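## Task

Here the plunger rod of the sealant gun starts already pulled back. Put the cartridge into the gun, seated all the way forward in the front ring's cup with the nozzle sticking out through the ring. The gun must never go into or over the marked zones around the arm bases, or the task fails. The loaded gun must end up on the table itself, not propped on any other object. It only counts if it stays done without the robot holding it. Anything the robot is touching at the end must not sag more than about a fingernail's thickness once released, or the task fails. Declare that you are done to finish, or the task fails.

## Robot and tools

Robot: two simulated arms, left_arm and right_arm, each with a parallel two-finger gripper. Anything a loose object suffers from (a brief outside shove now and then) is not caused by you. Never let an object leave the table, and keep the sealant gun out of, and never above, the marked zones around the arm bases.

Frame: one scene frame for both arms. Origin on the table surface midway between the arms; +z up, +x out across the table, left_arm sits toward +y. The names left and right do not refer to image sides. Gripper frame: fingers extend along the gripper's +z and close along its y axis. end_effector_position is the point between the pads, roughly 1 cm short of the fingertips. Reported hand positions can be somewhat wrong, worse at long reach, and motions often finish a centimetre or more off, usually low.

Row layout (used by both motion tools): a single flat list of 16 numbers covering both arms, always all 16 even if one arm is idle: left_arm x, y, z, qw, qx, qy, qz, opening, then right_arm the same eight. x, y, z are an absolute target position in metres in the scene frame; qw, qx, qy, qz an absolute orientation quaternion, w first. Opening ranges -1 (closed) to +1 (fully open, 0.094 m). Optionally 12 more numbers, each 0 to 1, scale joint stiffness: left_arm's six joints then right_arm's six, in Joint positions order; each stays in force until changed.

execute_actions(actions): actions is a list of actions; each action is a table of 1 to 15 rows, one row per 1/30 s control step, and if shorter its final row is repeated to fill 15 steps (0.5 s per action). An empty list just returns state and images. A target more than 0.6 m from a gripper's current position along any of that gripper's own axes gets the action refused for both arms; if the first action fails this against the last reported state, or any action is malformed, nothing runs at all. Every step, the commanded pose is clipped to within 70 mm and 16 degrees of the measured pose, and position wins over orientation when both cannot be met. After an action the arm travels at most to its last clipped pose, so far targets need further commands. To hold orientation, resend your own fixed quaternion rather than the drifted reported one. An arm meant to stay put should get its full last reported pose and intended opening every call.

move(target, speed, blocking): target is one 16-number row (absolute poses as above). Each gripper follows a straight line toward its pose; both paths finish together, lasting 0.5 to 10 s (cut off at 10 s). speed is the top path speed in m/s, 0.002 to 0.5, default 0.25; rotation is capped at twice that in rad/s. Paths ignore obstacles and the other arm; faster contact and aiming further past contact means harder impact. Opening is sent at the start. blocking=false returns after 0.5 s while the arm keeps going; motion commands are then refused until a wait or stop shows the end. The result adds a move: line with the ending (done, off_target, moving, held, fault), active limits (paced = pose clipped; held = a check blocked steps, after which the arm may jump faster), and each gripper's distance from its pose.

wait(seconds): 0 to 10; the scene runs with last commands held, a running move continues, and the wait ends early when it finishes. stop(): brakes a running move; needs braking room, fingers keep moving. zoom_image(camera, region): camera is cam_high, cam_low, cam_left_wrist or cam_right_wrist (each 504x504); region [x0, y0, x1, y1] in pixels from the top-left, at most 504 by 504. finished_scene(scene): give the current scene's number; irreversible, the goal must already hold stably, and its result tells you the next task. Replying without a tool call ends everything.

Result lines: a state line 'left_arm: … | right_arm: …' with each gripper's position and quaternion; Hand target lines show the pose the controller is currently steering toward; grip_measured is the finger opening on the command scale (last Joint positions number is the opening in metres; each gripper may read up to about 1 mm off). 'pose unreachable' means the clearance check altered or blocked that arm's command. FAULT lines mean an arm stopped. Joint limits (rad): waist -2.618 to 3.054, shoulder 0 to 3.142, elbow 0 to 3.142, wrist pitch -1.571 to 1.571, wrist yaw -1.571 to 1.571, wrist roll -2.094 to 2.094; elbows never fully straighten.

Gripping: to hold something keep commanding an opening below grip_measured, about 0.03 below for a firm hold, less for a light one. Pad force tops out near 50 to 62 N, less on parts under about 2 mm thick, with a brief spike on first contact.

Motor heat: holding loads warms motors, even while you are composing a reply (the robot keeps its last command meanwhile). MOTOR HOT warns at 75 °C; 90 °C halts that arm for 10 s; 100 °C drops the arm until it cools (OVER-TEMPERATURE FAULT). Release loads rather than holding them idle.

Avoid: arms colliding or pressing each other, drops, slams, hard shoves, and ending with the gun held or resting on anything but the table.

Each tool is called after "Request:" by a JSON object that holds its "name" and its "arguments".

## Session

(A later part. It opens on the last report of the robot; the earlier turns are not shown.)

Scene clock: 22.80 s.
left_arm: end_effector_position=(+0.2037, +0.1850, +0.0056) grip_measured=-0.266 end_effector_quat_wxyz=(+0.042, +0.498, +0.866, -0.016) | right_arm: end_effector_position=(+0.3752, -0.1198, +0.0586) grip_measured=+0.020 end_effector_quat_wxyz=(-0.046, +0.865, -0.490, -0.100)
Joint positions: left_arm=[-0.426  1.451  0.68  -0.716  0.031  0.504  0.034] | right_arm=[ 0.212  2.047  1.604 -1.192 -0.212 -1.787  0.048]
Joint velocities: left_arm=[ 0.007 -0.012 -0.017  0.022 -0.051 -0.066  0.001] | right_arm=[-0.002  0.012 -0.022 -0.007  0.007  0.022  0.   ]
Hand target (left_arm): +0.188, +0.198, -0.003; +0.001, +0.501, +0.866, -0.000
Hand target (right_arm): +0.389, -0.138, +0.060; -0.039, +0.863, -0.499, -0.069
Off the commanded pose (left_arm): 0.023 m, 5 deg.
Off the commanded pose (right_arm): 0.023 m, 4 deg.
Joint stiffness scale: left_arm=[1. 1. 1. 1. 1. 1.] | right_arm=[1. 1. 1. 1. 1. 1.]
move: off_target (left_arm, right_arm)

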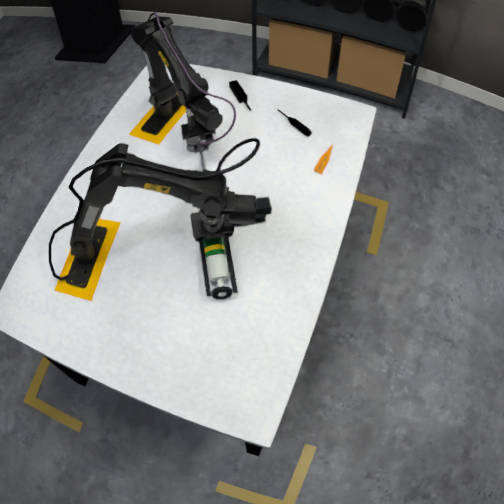

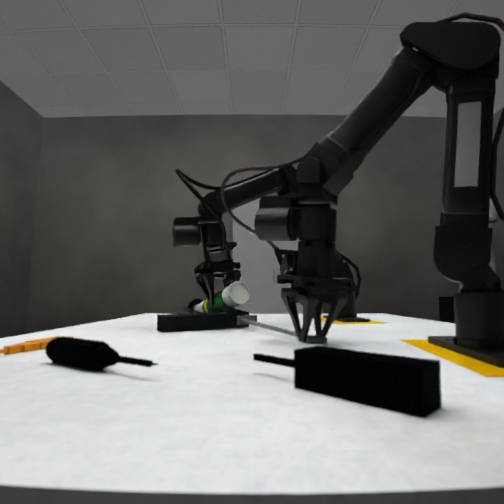

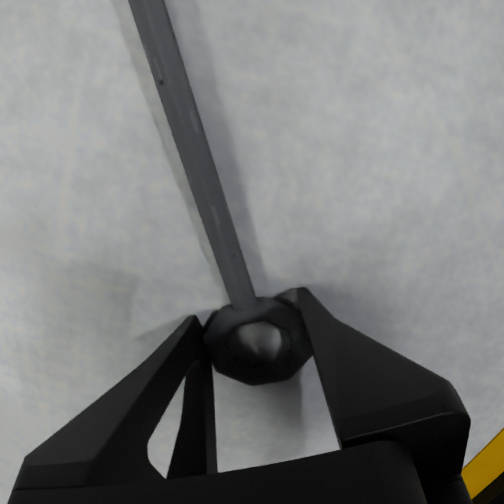

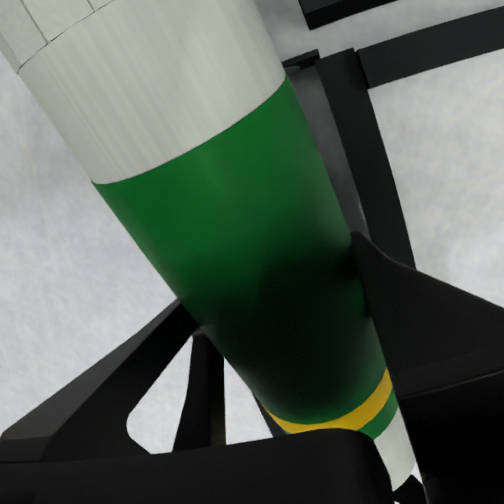

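Tip too low. Back off, raise the nose.

Request:
{"name": "move", "arguments": {"target": [0.2,0.186,-0.003,0.02,0.5,0.866,-0.008,-0.3,0.372,-0.106,0.074,0.035,-0.864,0.499,0.06,-0.03], "speed": 0.04}}

Request:
{"name": "move", "arguments": {"target": [0.2,0.186,-0.003,0.02,0.5,0.866,-0.008,-0.3,0.389,-0.135,0.072,0.035,-0.864,0.499,0.06,-0.03], "speed": 0.03}}

Request:
{"name": "zoom_image", "arguments": {"camera": "cam_high", "region": [160,210,280,330]}}

Scene clock: 24.23 s.
left_arm: end_effector_position=(+0.2036, +0.1849, +0.0045) grip_measured=-0.266 end_effector_quat_wxyz=(+0.040, +0.498, +0.866, -0.017) | right_arm: end_effector_position=(+0.3711, -0.1124, +0.0611) grip_measured=+0.020 end_effector_quat_wxyz=(-0.022, +0.864, -0.499, -0.069)
Joint positions: left_arm=[-0.426  1.456  0.68  -0.713  0.032  0.504  0.034] | right_arm=[ 0.27   2.033  1.604 -1.192 -0.136 -1.708  0.048]
Joint velocities: left_arm=[ 0.002  0.012  0.012  0.051 -0.066  0.051 -0.001] | right_arm=[-0.007 -0.012 -0.017 -0.007  0.022 -0.037  0.   ]
Hand target (left_arm): +0.200, +0.186, -0.002; +0.021, +0.500, +0.866, -0.008
Hand target (right_arm): +0.372, -0.106, +0.074; -0.035, +0.864, -0.499, -0.060
Off the commanded pose (left_arm): 0.008 m, 3 deg.
Off the commanded pose (right_arm): 0.014 m, 2 deg.
Joint stiffness scale: left_arm=[1. 1. 1. 1. 1. 1.] | right_arm=[1. 1. 1. 1. 1. 1.]
move: off_target (left_arm, right_arm)

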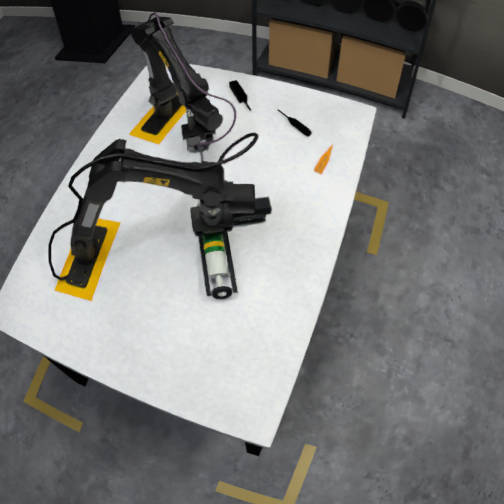

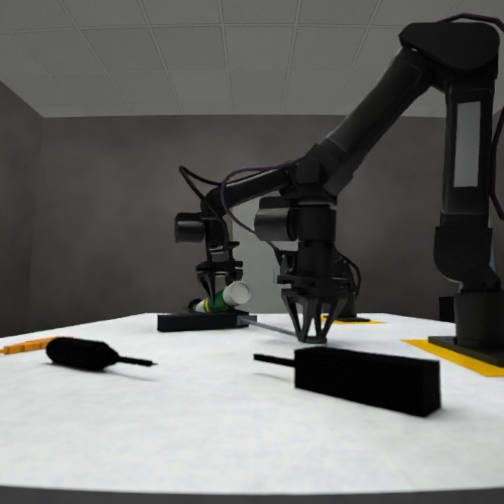

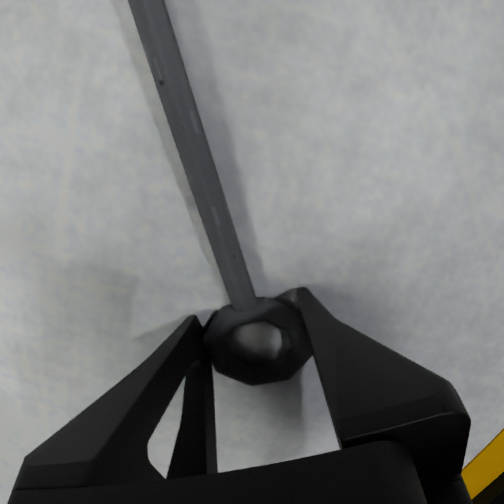

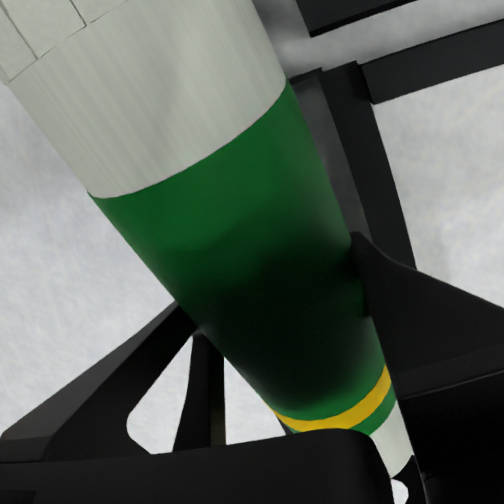

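Scene clock: 25.50 s.
left_arm: end_effector_position=(+0.2035, +0.1848, +0.0045) grip_measured=-0.266 end_effector_quat_wxyz=(+0.040, +0.498, +0.866, -0.017) | right_arm: end_effector_position=(+0.3738, -0.1204, +0.0611) grip_measured=+0.020 end_effector_quat_wxyz=(-0.036, +0.866, -0.491, -0.088)
Joint positions: left_arm=[-0.426  1.456  0.68  -0.713  0.032  0.504  0.034] | right_arm=[ 0.226  2.037  1.604 -1.199 -0.18  -1.77   0.048]
Joint velocities: left_arm=[ 0.012  0.007 -0.007 -0.007  0.051  0.007 -0.001] | right_arm=[-0.007 -0.007  0.012 -0.022 -0.007 -0.037 -0.   ]
Hand target (left_arm): +0.200, +0.186, -0.002; +0.020, +0.500, +0.866, -0.008
Hand target (right_arm): +0.388, -0.135, +0.072; -0.035, +0.864, -0.499, -0.060
Off the commanded pose (left_arm): 0.008 m, 3 deg.
Off the commanded pose (right_arm): 0.024 m, 3 deg.
Joint stiffness scale: left_arm=[1. 1. 1. 1. 1. 1.] | right_arm=[1. 1. 1. 1. 1. 1.]
move: off_target (left_arm, right_arm)

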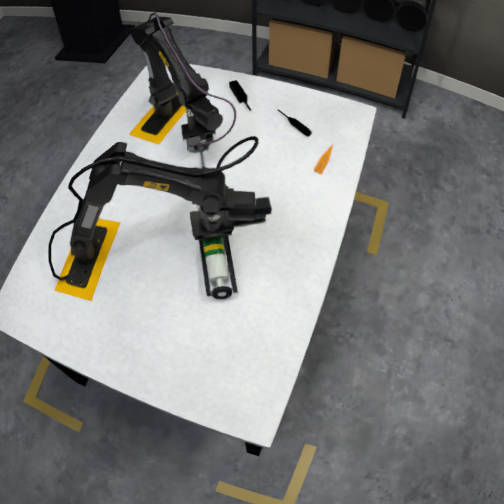

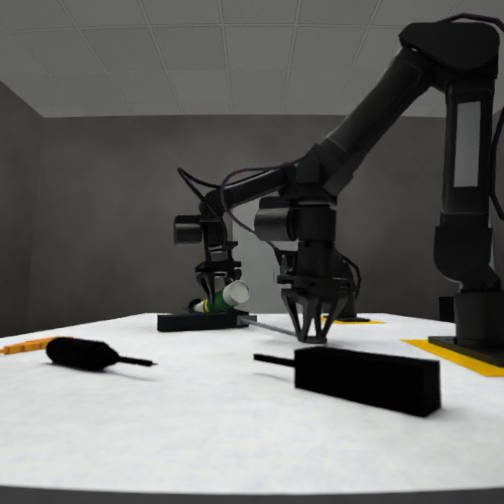

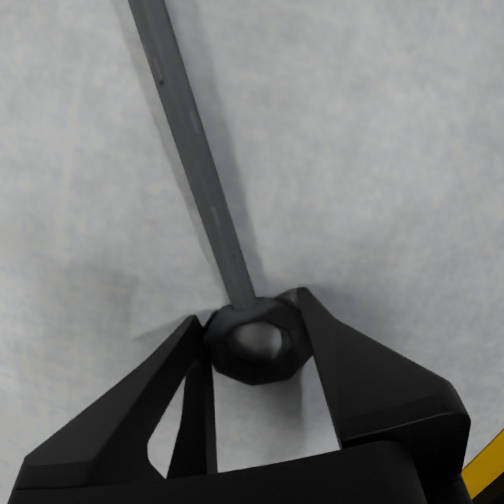

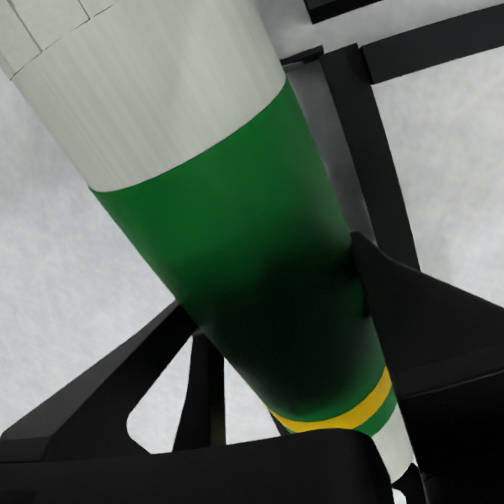

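Region (160, 210, 280, 330) of cam_high's 504x504 image, scaled by 4.200, with more detail than that image has.

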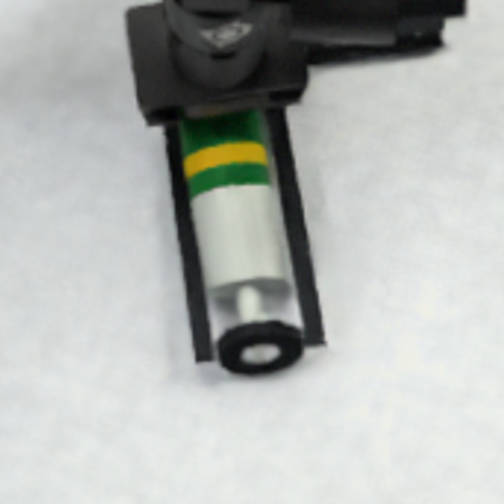

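Request:
{"name": "move", "arguments": {"target": [0.2,0.186,-0.003,0.02,0.5,0.866,-0.008,-0.3,0.379,-0.108,0.088,0.035,-0.864,0.499,0.06,-0.03], "speed": 0.04}}

Request:
{"name": "zoom_image", "arguments": {"camera": "cam_high", "region": [190,250,250,310]}}

Scene clock: 26.67 s.
left_arm: end_effector_position=(+0.2036, +0.1849, +0.0045) grip_measured=-0.266 end_effector_quat_wxyz=(+0.040, +0.498, +0.866, -0.017) | right_arm: end_effector_position=(+0.3745, -0.1148, +0.0687) grip_measured=+0.020 end_effector_quat_wxyz=(-0.017, +0.863, -0.500, -0.069)
Joint positions: left_arm=[-0.426  1.456  0.68  -0.713  0.032  0.504  0.034] | right_arm=[ 0.264  2.044  1.651 -1.236 -0.129 -1.713  0.048]
Joint velocities: left_arm=[-0.012  0.017  0.002  0.095 -0.022 -0.051 -0.   ] | right_arm=[ 0.002 -0.002 -0.017 -0.051  0.007 -0.066 -0.001]
Hand target (left_arm): +0.200, +0.186, -0.002; +0.020, +0.500, +0.866, -0.008
Hand target (right_arm): +0.379, -0.108, +0.088; -0.035, +0.864, -0.499, -0.060
Off the commanded pose (left_arm): 0.008 m, 3 deg.
Off the commanded pose (right_arm): 0.021 m, 2 deg.
Joint stiffness scale: left_arm=[1. 1. 1. 1. 1. 1.] | right_arm=[1. 1. 1. 1. 1. 1.]
move: off_target (left_arm, right_arm)

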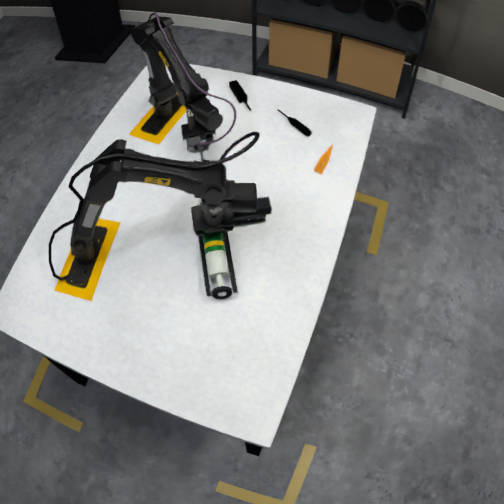

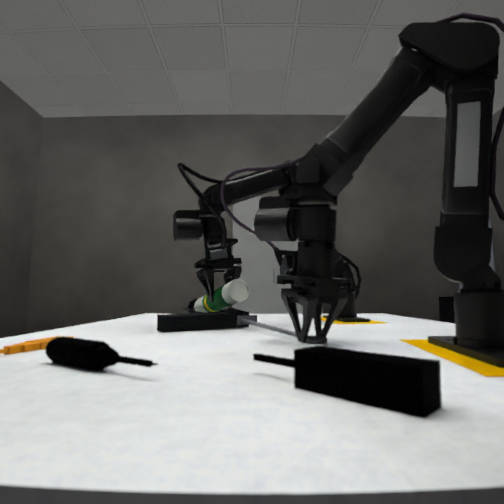

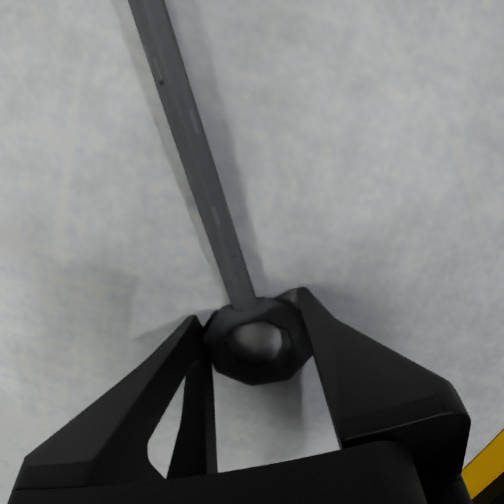

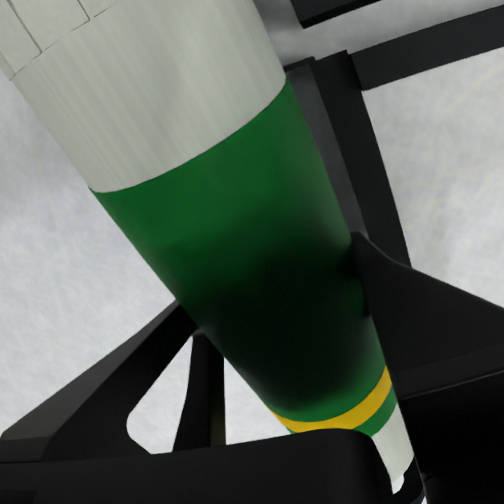

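Region (190, 250, 250, 310) of cam_high's 504x504 image, scaled by 8.400, with more detail than that image has.

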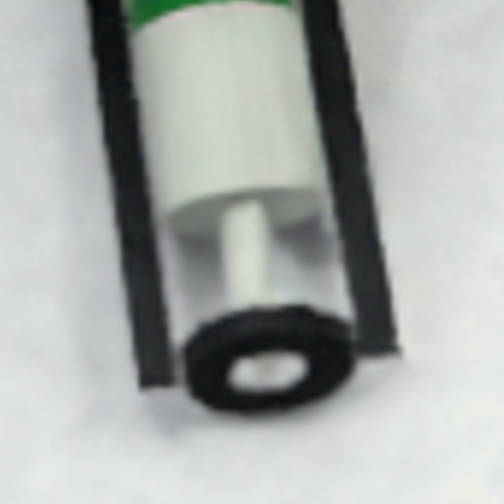

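Request:
{"name": "move", "arguments": {"target": [0.2,0.186,-0.003,0.02,0.5,0.866,-0.008,-0.3,0.398,-0.134,0.086,0.026,-0.865,0.499,0.045,-0.03], "speed": 0.03}}

Request:
{"name": "zoom_image", "arguments": {"camera": "cam_high", "region": [180,240,260,320]}}

Scene clock: 28.17 s.
left_arm: end_effector_position=(+0.2035, +0.1848, +0.0045) grip_measured=-0.266 end_effector_quat_wxyz=(+0.040, +0.498, +0.866, -0.017) | right_arm: end_effector_position=(+0.3758, -0.1199, +0.0731) grip_measured=+0.020 end_effector_quat_wxyz=(-0.020, +0.864, -0.496, -0.088)
Joint positions: left_arm=[-0.426  1.456  0.68  -0.713  0.032  0.504  0.034] | right_arm=[ 0.235  2.06   1.688 -1.281 -0.16  -1.751  0.048]
Joint velocities: left_arm=[ 0.002  0.007  0.007 -0.022 -0.051  0.022 -0.   ] | right_arm=[-0.002  0.012  0.027 -0.037  0.095  0.022  0.001]
Hand target (left_arm): +0.200, +0.186, -0.002; +0.020, +0.500, +0.866, -0.008
Hand target (right_arm): +0.397, -0.134, +0.087; -0.026, +0.865, -0.500, -0.045
Off the commanded pose (left_arm): 0.008 m, 3 deg.
Off the commanded pose (right_arm): 0.029 m, 5 deg.
Joint stiffness scale: left_arm=[1. 1. 1. 1. 1. 1.] | right_arm=[1. 1. 1. 1. 1. 1.]
move: off_target (left_arm, right_arm)

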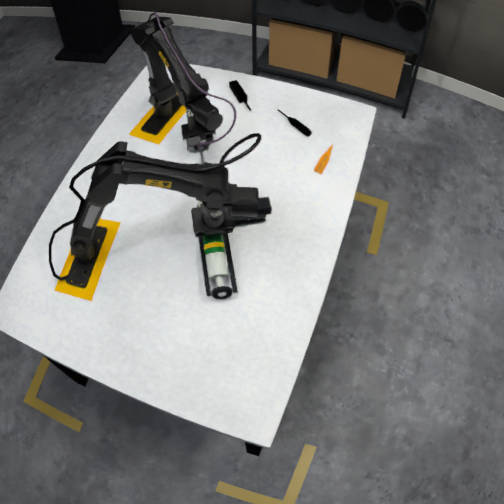

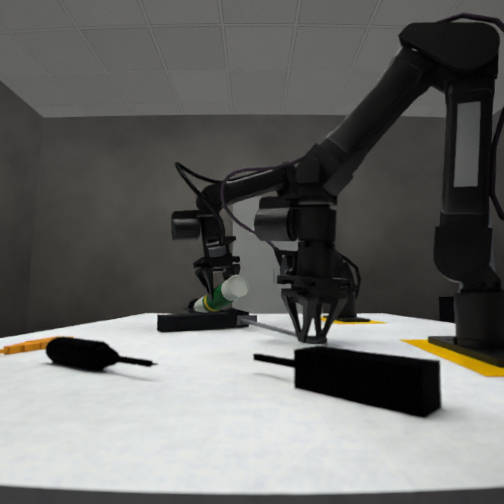

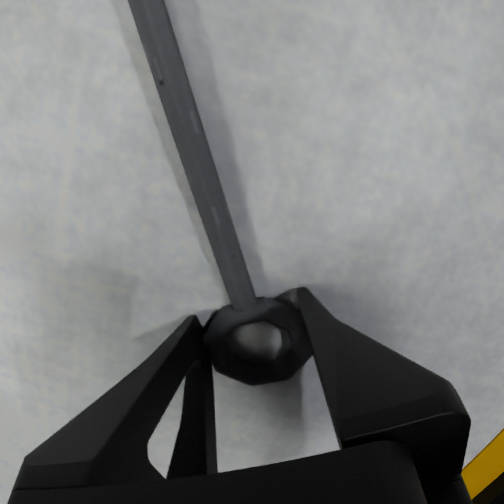

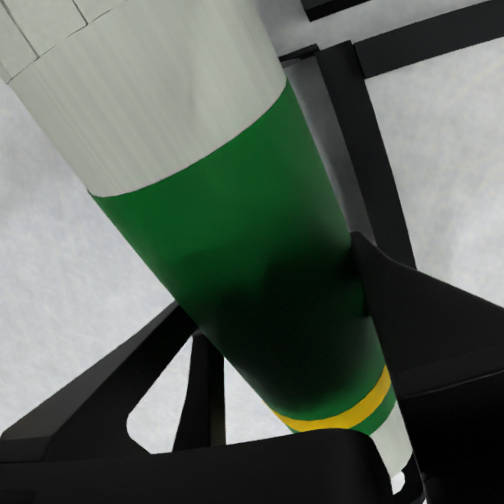

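Region (180, 240, 260, 320) of cam_high's 504x504 image, scaled by 6.300, with more detail than that image has.

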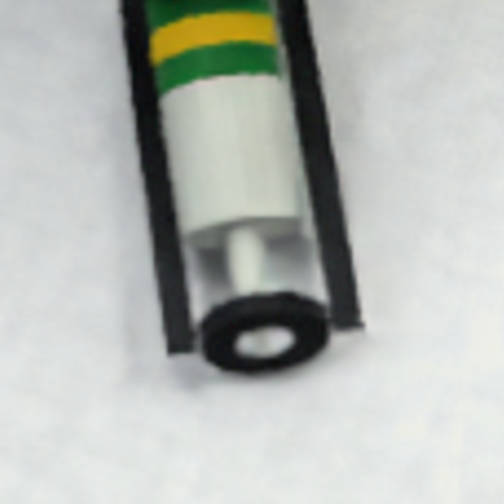

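Request:
{"name": "zoom_image", "arguments": {"camera": "cam_high", "region": [205,274,237,306]}}

Request:
{"name": "zoom_image", "arguments": {"camera": "cam_right_wrist", "region": [364,434,434,504]}}

Request:
{"name": "zoom_image", "arguments": {"camera": "cam_low", "region": [175,260,265,335]}}

Region (205, 274, 237, 306) of cam_high's 504x504 image, scaled by 15.750, with more detail than that image has.

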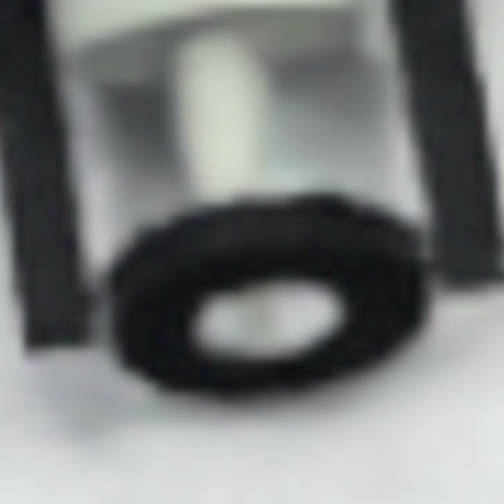

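Region (364, 434, 434, 504) of cam_right_wrist's 504x504 image, scaled by 7.200, with more detail than that image has.

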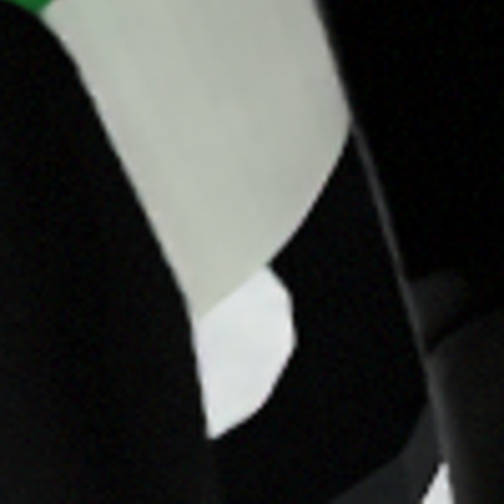

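Region (175, 260, 265, 335) of cam_low's 504x504 image, scaled by 5.600, with more detail than that image has.

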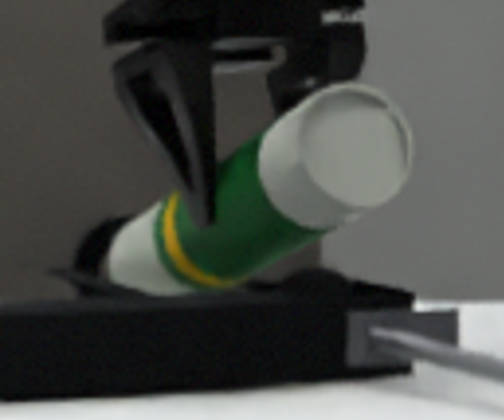

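Request:
{"name": "execute_actions", "arguments": {"actions": [[[0.2,0.186,-0.003,0.02,0.5,0.866,-0.008,-0.3,0.383,-0.104,0.088,0.026,-0.865,0.499,0.045,-0.03]],[[0.2,0.186,-0.003,0.02,0.5,0.866,-0.008,-0.3,0.383,-0.102,0.088,0.017,-0.866,0.5,0.03,-0.03]],[[0.2,0.186,-0.003,0.02,0.5,0.866,-0.008,-0.3,0.387,-0.112,0.088,0.017,-0.866,0.5,0.03,-0.03]]]}}

Request:
{"name": "zoom_image", "arguments": {"camera": "cam_high", "region": [200,264,242,306]}}

Request:
{"name": "zoom_image", "arguments": {"camera": "cam_low", "region": [175,260,265,335]}}

Scene clock: 29.97 s.
left_arm: end_effector_position=(+0.2036, +0.1849, +0.0045) grip_measured=-0.266 end_effector_quat_wxyz=(+0.040, +0.498, +0.866, -0.017) | right_arm: end_effector_position=(+0.3765, -0.1135, +0.0709) grip_measured=+0.020 end_effector_quat_wxyz=(+0.007, +0.865, -0.500, -0.046)
Joint positions: left_arm=[-0.426  1.456  0.68  -0.713  0.032  0.504  0.034] | right_arm=[ 0.295  2.06   1.688 -1.263 -0.065 -1.681  0.048]
Joint velocities: left_arm=[-0.012 -0.012 -0.027  0.051 -0.051 -0.007  0.   ] | right_arm=[-0.007 -0.017  0.002  0.037  0.007 -0.022 -0.001]
Hand target (left_arm): +0.200, +0.186, -0.002; +0.020, +0.500, +0.866, -0.008
Hand target (right_arm): +0.386, -0.112, +0.088; -0.017, +0.865, -0.500, -0.030
Off the commanded pose (left_arm): 0.008 m, 3 deg.
Off the commanded pose (right_arm): 0.020 m, 3 deg.
Joint stiffness scale: left_arm=[1. 1. 1. 1. 1. 1.] | right_arm=[1. 1. 1. 1. 1. 1.]

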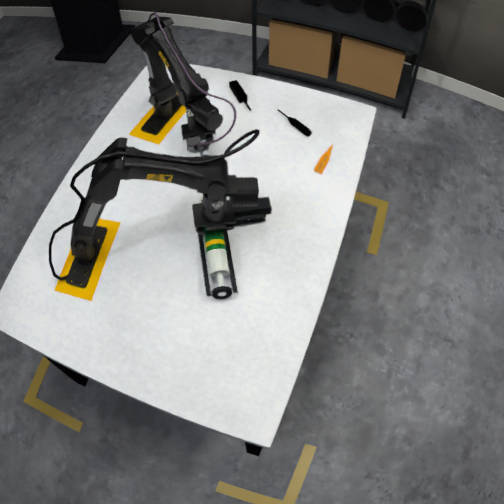

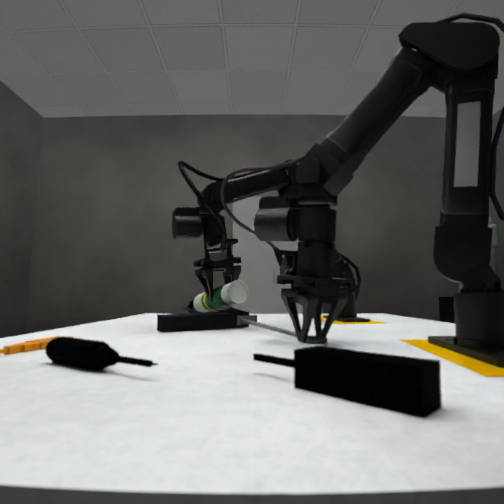

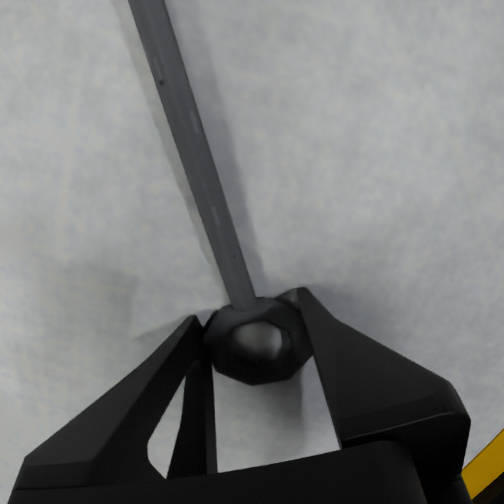

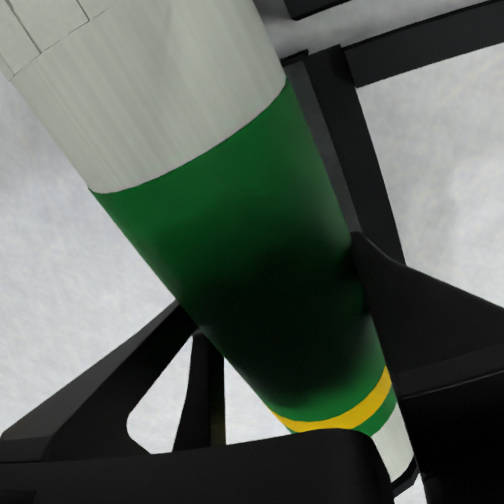

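Region (200, 264, 242, 306) of cam_high's 504x504 image, scaled by 12.000, with more detail than that image has.

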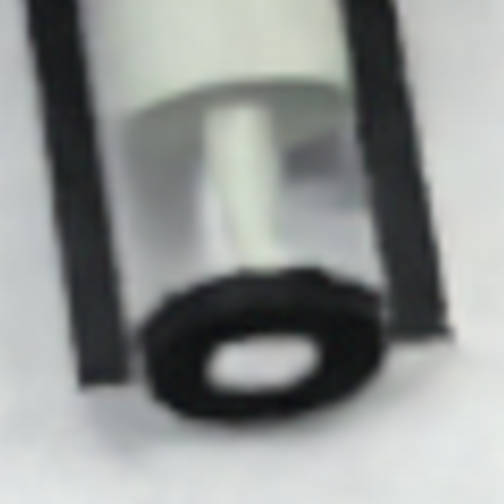

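Region (175, 260, 265, 335) of cam_low's 504x504 image, scaled by 5.600, with more detail than that image has.

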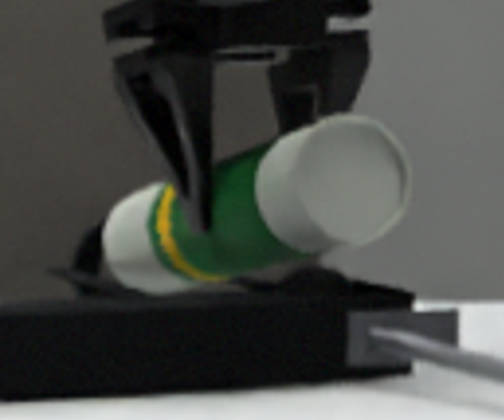

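Request:
{"name": "execute_actions", "arguments": {"actions": [[[0.2,0.186,-0.003,0.02,0.5,0.866,-0.008,-0.3,0.390,-0.121,0.086,0.021,-0.866,0.5,0.036,-0.03]],[[0.2,0.186,-0.003,0.02,0.5,0.866,-0.008,-0.3,0.394,-0.129,0.085,0.021,-0.866,0.5,0.036,-0.03]],[[0.2,0.186,-0.003,0.02,0.5,0.866,-0.008,-0.3,0.399,-0.137,0.084,0.021,-0.866,0.5,0.036,-0.03]]]}}

Request:
{"name": "zoom_image", "arguments": {"camera": "cam_high", "region": [195,260,250,315]}}

Scene clock: 31.63 s.
left_arm: end_effector_position=(+0.2036, +0.1849, +0.0045) grip_measured=-0.266 end_effector_quat_wxyz=(+0.040, +0.498, +0.866, -0.017) | right_arm: end_effector_position=(+0.3881, -0.1380, +0.0685) grip_measured=+0.020 end_effector_quat_wxyz=(-0.001, +0.864, -0.501, -0.053)
Joint positions: left_arm=[-0.426  1.456  0.68  -0.713  0.032  0.504  0.034] | right_arm=[ 0.216  2.067  1.688 -1.259 -0.081 -1.758  0.048]
Joint velocities: left_arm=[-0.012  0.007  0.002 -0.037  0.022 -0.022 -0.   ] | right_arm=[-0.012 -0.022 -0.012 -0.066  0.007  0.007 -0.001]
Hand target (left_arm): +0.200, +0.186, -0.002; +0.020, +0.500, +0.866, -0.008
Hand target (right_arm): +0.399, -0.137, +0.084; -0.021, +0.865, -0.500, -0.035
Off the commanded pose (left_arm): 0.008 m, 3 deg.
Off the commanded pose (right_arm): 0.019 m, 3 deg.
Joint stiffness scale: left_arm=[1. 1. 1. 1. 1. 1.] | right_arm=[1. 1. 1. 1. 1. 1.]

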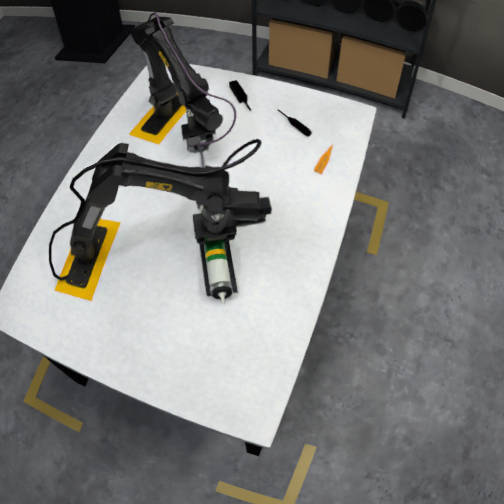

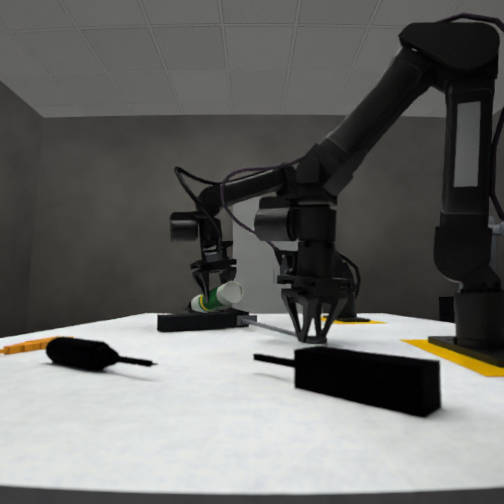

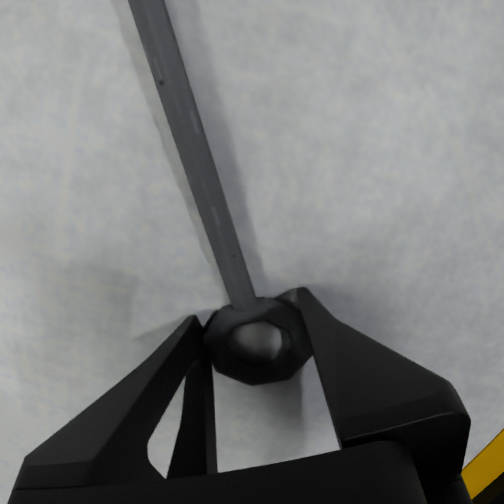

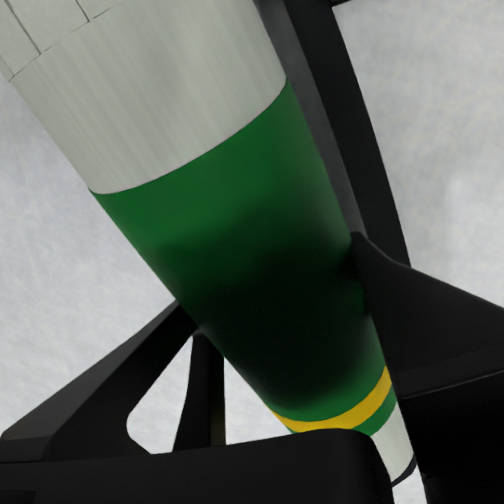

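Region (195, 260, 250, 315) of cam_high's 504x504 image, scaled by 9.164, with more detail than that image has.

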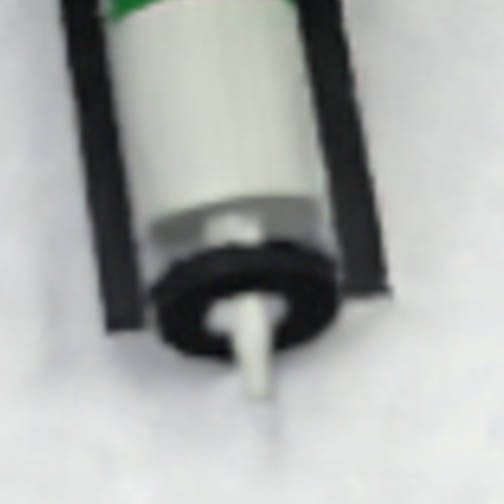

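Through.

Request:
{"name": "execute_actions", "arguments": {"actions": [[[0.2,0.186,-0.003,0.02,0.5,0.866,-0.008,-0.3,0.407,-0.144,0.080,0.021,-0.866,0.5,0.036,-0.03]],[[0.2,0.186,-0.003,0.02,0.5,0.866,-0.008,-0.3,0.412,-0.152,0.076,0.021,-0.866,0.5,0.036,-0.03]],[[0.2,0.186,-0.003,0.02,0.5,0.866,-0.008,-0.3,0.417,-0.161,0.072,0.017,-0.866,0.5,0.03,-0.03]],[[0.2,0.186,-0.003,0.02,0.5,0.866,-0.008,-0.3,0.420,-0.167,0.068,0.012,-0.866,0.5,0.02,-0.03]]]}}

Request:
{"name": "zoom_image", "arguments": {"camera": "cam_high", "region": [190,260,255,325]}}

Scene clock: 33.83 s.
left_arm: end_effector_position=(+0.2039, +0.1835, +0.0046) grip_measured=-0.266 end_effector_quat_wxyz=(+0.042, +0.498, +0.866, -0.016) | right_arm: end_effector_position=(+0.3952, -0.1493, +0.0610) grip_measured=+0.020 end_effector_quat_wxyz=(-0.006, +0.868, -0.493, -0.065)
Joint positions: left_arm=[-0.432  1.456  0.68  -0.709  0.031  0.499  0.034] | right_arm=[ 0.172  2.097  1.7   -1.257 -0.102 -1.821  0.048]
Joint velocities: left_arm=[-0.017 -0.017 -0.022 -0.051 -0.007  0.066  0.001] | right_arm=[-0.012 -0.002 -0.027  0.066  0.007  0.007 -0.001]
Hand target (left_arm): +0.200, +0.186, -0.002; +0.020, +0.501, +0.865, -0.008
Hand target (right_arm): +0.419, -0.167, +0.069; -0.011, +0.865, -0.501, -0.020
Off the commanded pose (left_arm): 0.009 m, 3 deg.
Off the commanded pose (right_arm): 0.031 m, 5 deg.
Joint stiffness scale: left_arm=[1. 1. 1. 1. 1. 1.] | right_arm=[1. 1. 1. 1. 1. 1.]

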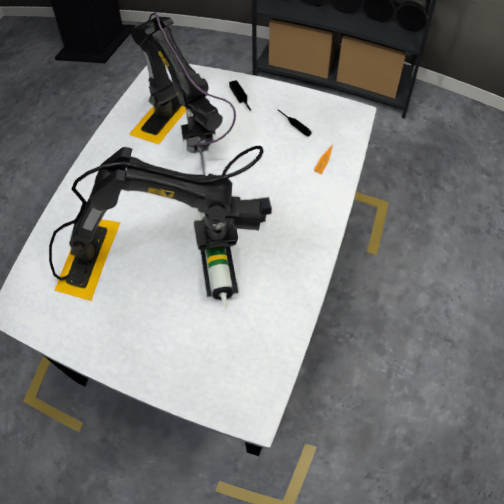

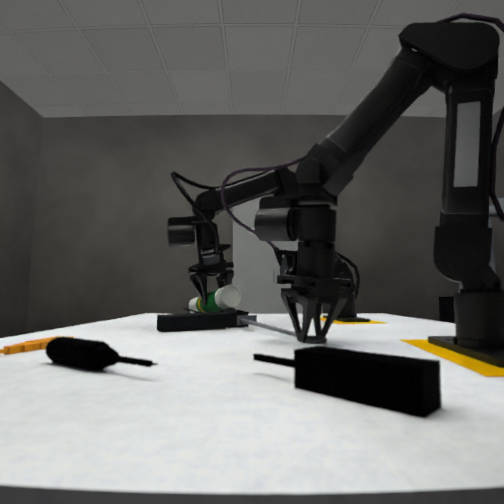

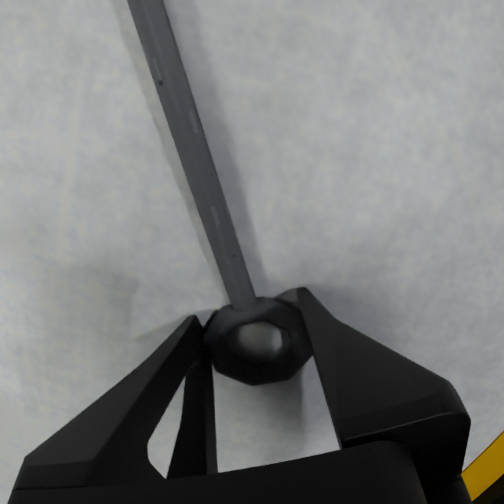

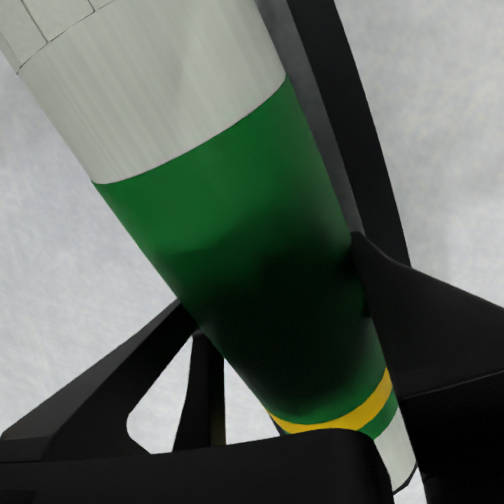

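Region (190, 260, 255, 325) of cam_high's 504x504 image, scaled by 7.754, with more detail than that image has.

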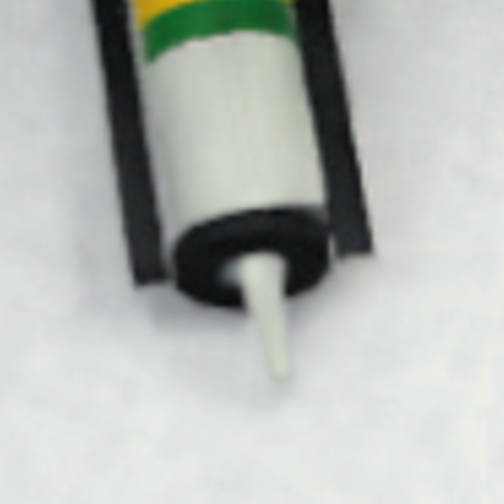

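Caught on the upper rim; ease off, lower, push again.

Request:
{"name": "execute_actions", "arguments": {"actions": [[[0.2,0.186,-0.003,0.02,0.5,0.866,-0.008,-0.3,0.402,-0.142,0.064,0.03,-0.865,0.5,0.052,-0.03]],[[0.2,0.186,-0.003,0.02,0.5,0.866,-0.008,-0.3,0.402,-0.144,0.056,0.03,-0.865,0.5,0.052,-0.03]],[[0.2,0.186,-0.003,0.02,0.5,0.866,-0.008,-0.3,0.408,-0.157,0.054,0.026,-0.865,0.5,0.045,-0.03]],[[0.2,0.186,-0.003,0.02,0.5,0.866,-0.008,-0.3,0.415,-0.168,0.052,0.017,-0.866,0.5,0.03,-0.03]]]}}

Request:
{"name": "zoom_image", "arguments": {"camera": "cam_high", "region": [190,260,255,325]}}

Scene clock: 36.00 s.
left_arm: end_effector_position=(+0.2039, +0.1835, +0.0046) grip_measured=-0.266 end_effector_quat_wxyz=(+0.042, +0.497, +0.866, -0.016) | right_arm: end_effector_position=(+0.3997, -0.1552, +0.0530) grip_measured=+0.020 end_effector_quat_wxyz=(-0.013, +0.864, -0.500, -0.057)
Joint positions: left_arm=[-0.432  1.456  0.68  -0.709  0.031  0.497  0.034] | right_arm=[ 0.155  2.089  1.659 -1.2   -0.1   -1.822  0.048]
Joint velocities: left_arm=[-0.017 -0.002  0.002  0.007 -0.066  0.022  0.001] | right_arm=[ 0.007 -0.007 -0.012 -0.007  0.037  0.007 -0.001]
Hand target (left_arm): +0.200, +0.186, -0.002; +0.020, +0.500, +0.866, -0.008
Hand target (right_arm): +0.414, -0.168, +0.053; -0.016, +0.865, -0.500, -0.030
Off the commanded pose (left_arm): 0.009 m, 3 deg.
Off the commanded pose (right_arm): 0.020 m, 3 deg.
Joint stiffness scale: left_arm=[1. 1. 1. 1. 1. 1.] | right_arm=[1. 1. 1. 1. 1. 1.]

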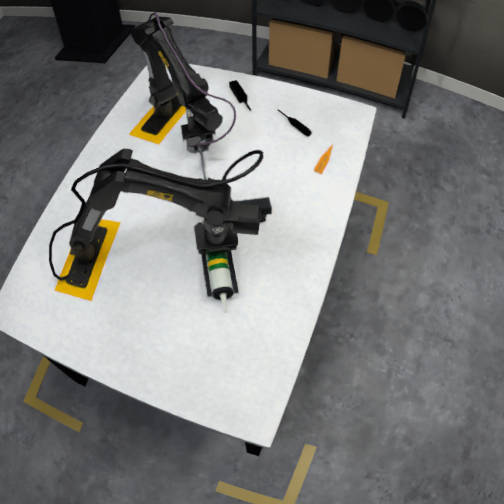

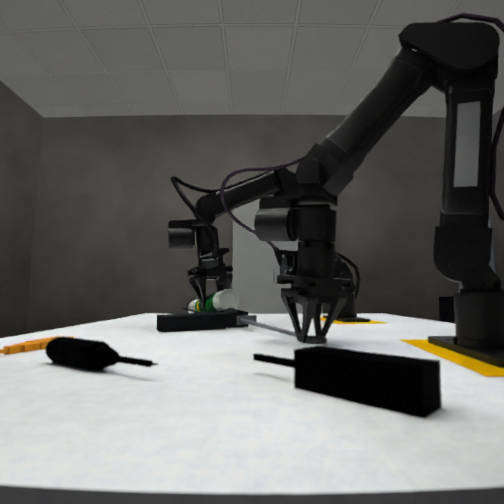

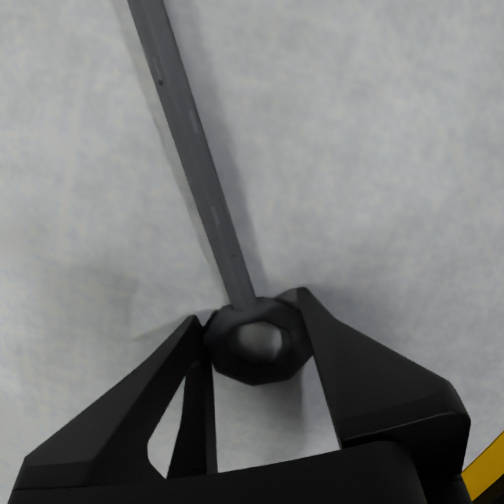

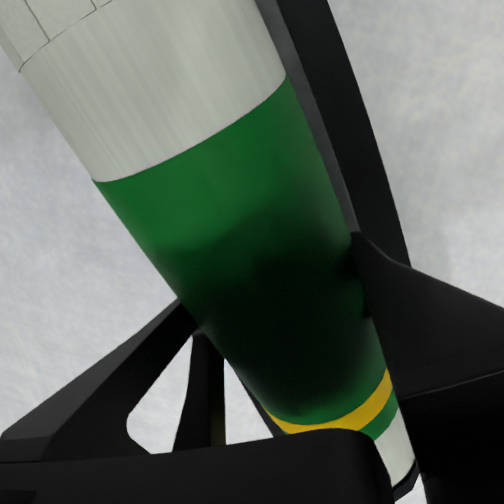

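Region (190, 260, 255, 325) of cam_high's 504x504 image, scaled by 7.754, with more detail than that image has.

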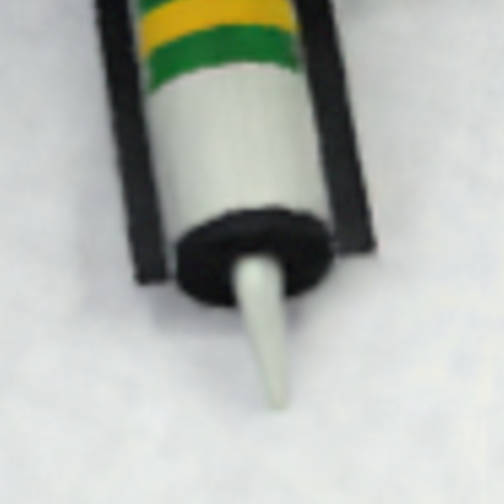

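Request:
{"name": "execute_actions", "arguments": {"actions": [[[0.2,0.186,-0.003,0.02,0.5,0.866,-0.008,-0.3,0.416,-0.168,0.045,0.005,-0.866,0.5,0.009,-0.03]],[[0.2,0.186,-0.003,0.02,0.5,0.866,-0.008,-0.3,0.417,-0.169,0.038,-0.006,-0.866,0.5,-0.01,-0.03]],[[0.2,0.186,-0.003,0.02,0.5,0.866,-0.008,-0.3,0.418,-0.171,0.033,-0.012,-0.866,0.5,-0.02,-0.03]],[[0.2,0.186,-0.003,0.02,0.5,0.866,-0.008,-0.3,0.418,-0.171,0.033,-0.012,-0.866,0.5,-0.02,-0.03]]]}}

Scene clock: 38.10 s.
left_arm: end_effector_position=(+0.2046, +0.1822, +0.0047) grip_measured=-0.266 end_effector_quat_wxyz=(+0.045, +0.497, +0.867, -0.018) | right_arm: end_effector_position=(+0.3987, -0.1551, +0.0400) grip_measured=+0.020 end_effector_quat_wxyz=(+0.007, +0.868, -0.495, -0.030)
Joint positions: left_arm=[-0.432  1.456  0.68  -0.704  0.035  0.495  0.034] | right_arm=[ 0.186  2.089  1.609 -1.142 -0.035 -1.8    0.048]
Joint velocities: left_arm=[-0.032  0.017 -0.017 -0.007 -0.11   0.022 -0.   ] | right_arm=[-0.007 -0.012 -0.012 -0.081 -0.066 -0.037  0.   ]
Hand target (left_arm): +0.200, +0.186, -0.002; +0.020, +0.500, +0.866, -0.008
Hand target (right_arm): +0.417, -0.171, +0.035; +0.014, +0.865, -0.501, +0.017
Off the commanded pose (left_arm): 0.010 m, 3 deg.
Off the commanded pose (right_arm): 0.026 m, 6 deg.
Joint stiffness scale: left_arm=[1. 1. 1. 1. 1. 1.] | right_arm=[1. 1. 1. 1. 1. 1.]

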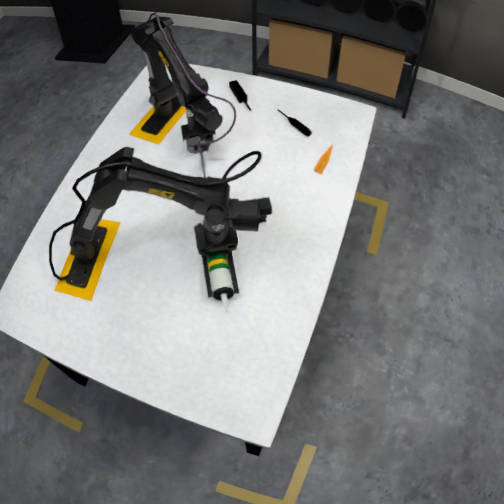

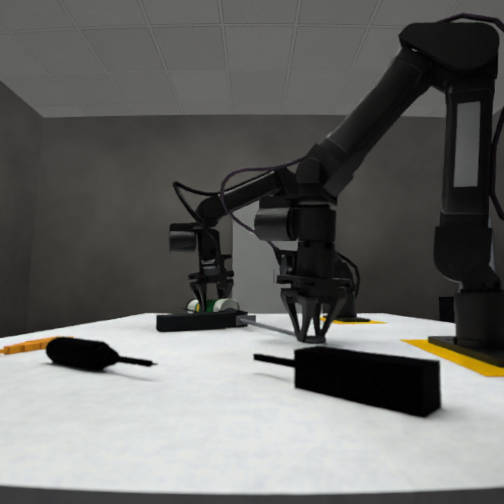

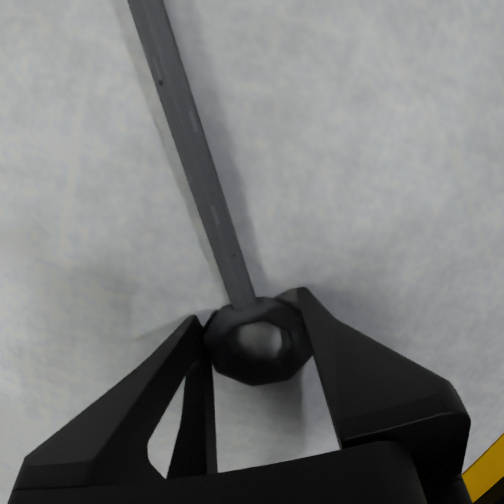

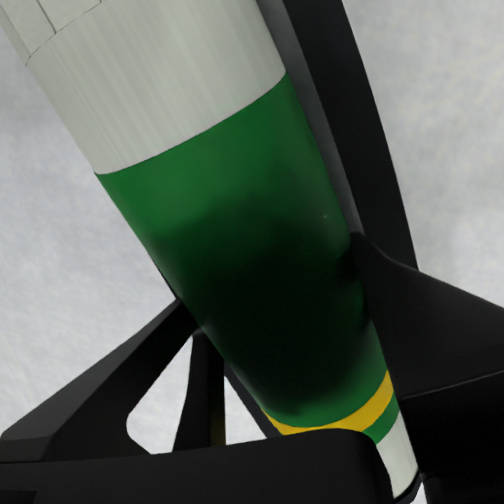

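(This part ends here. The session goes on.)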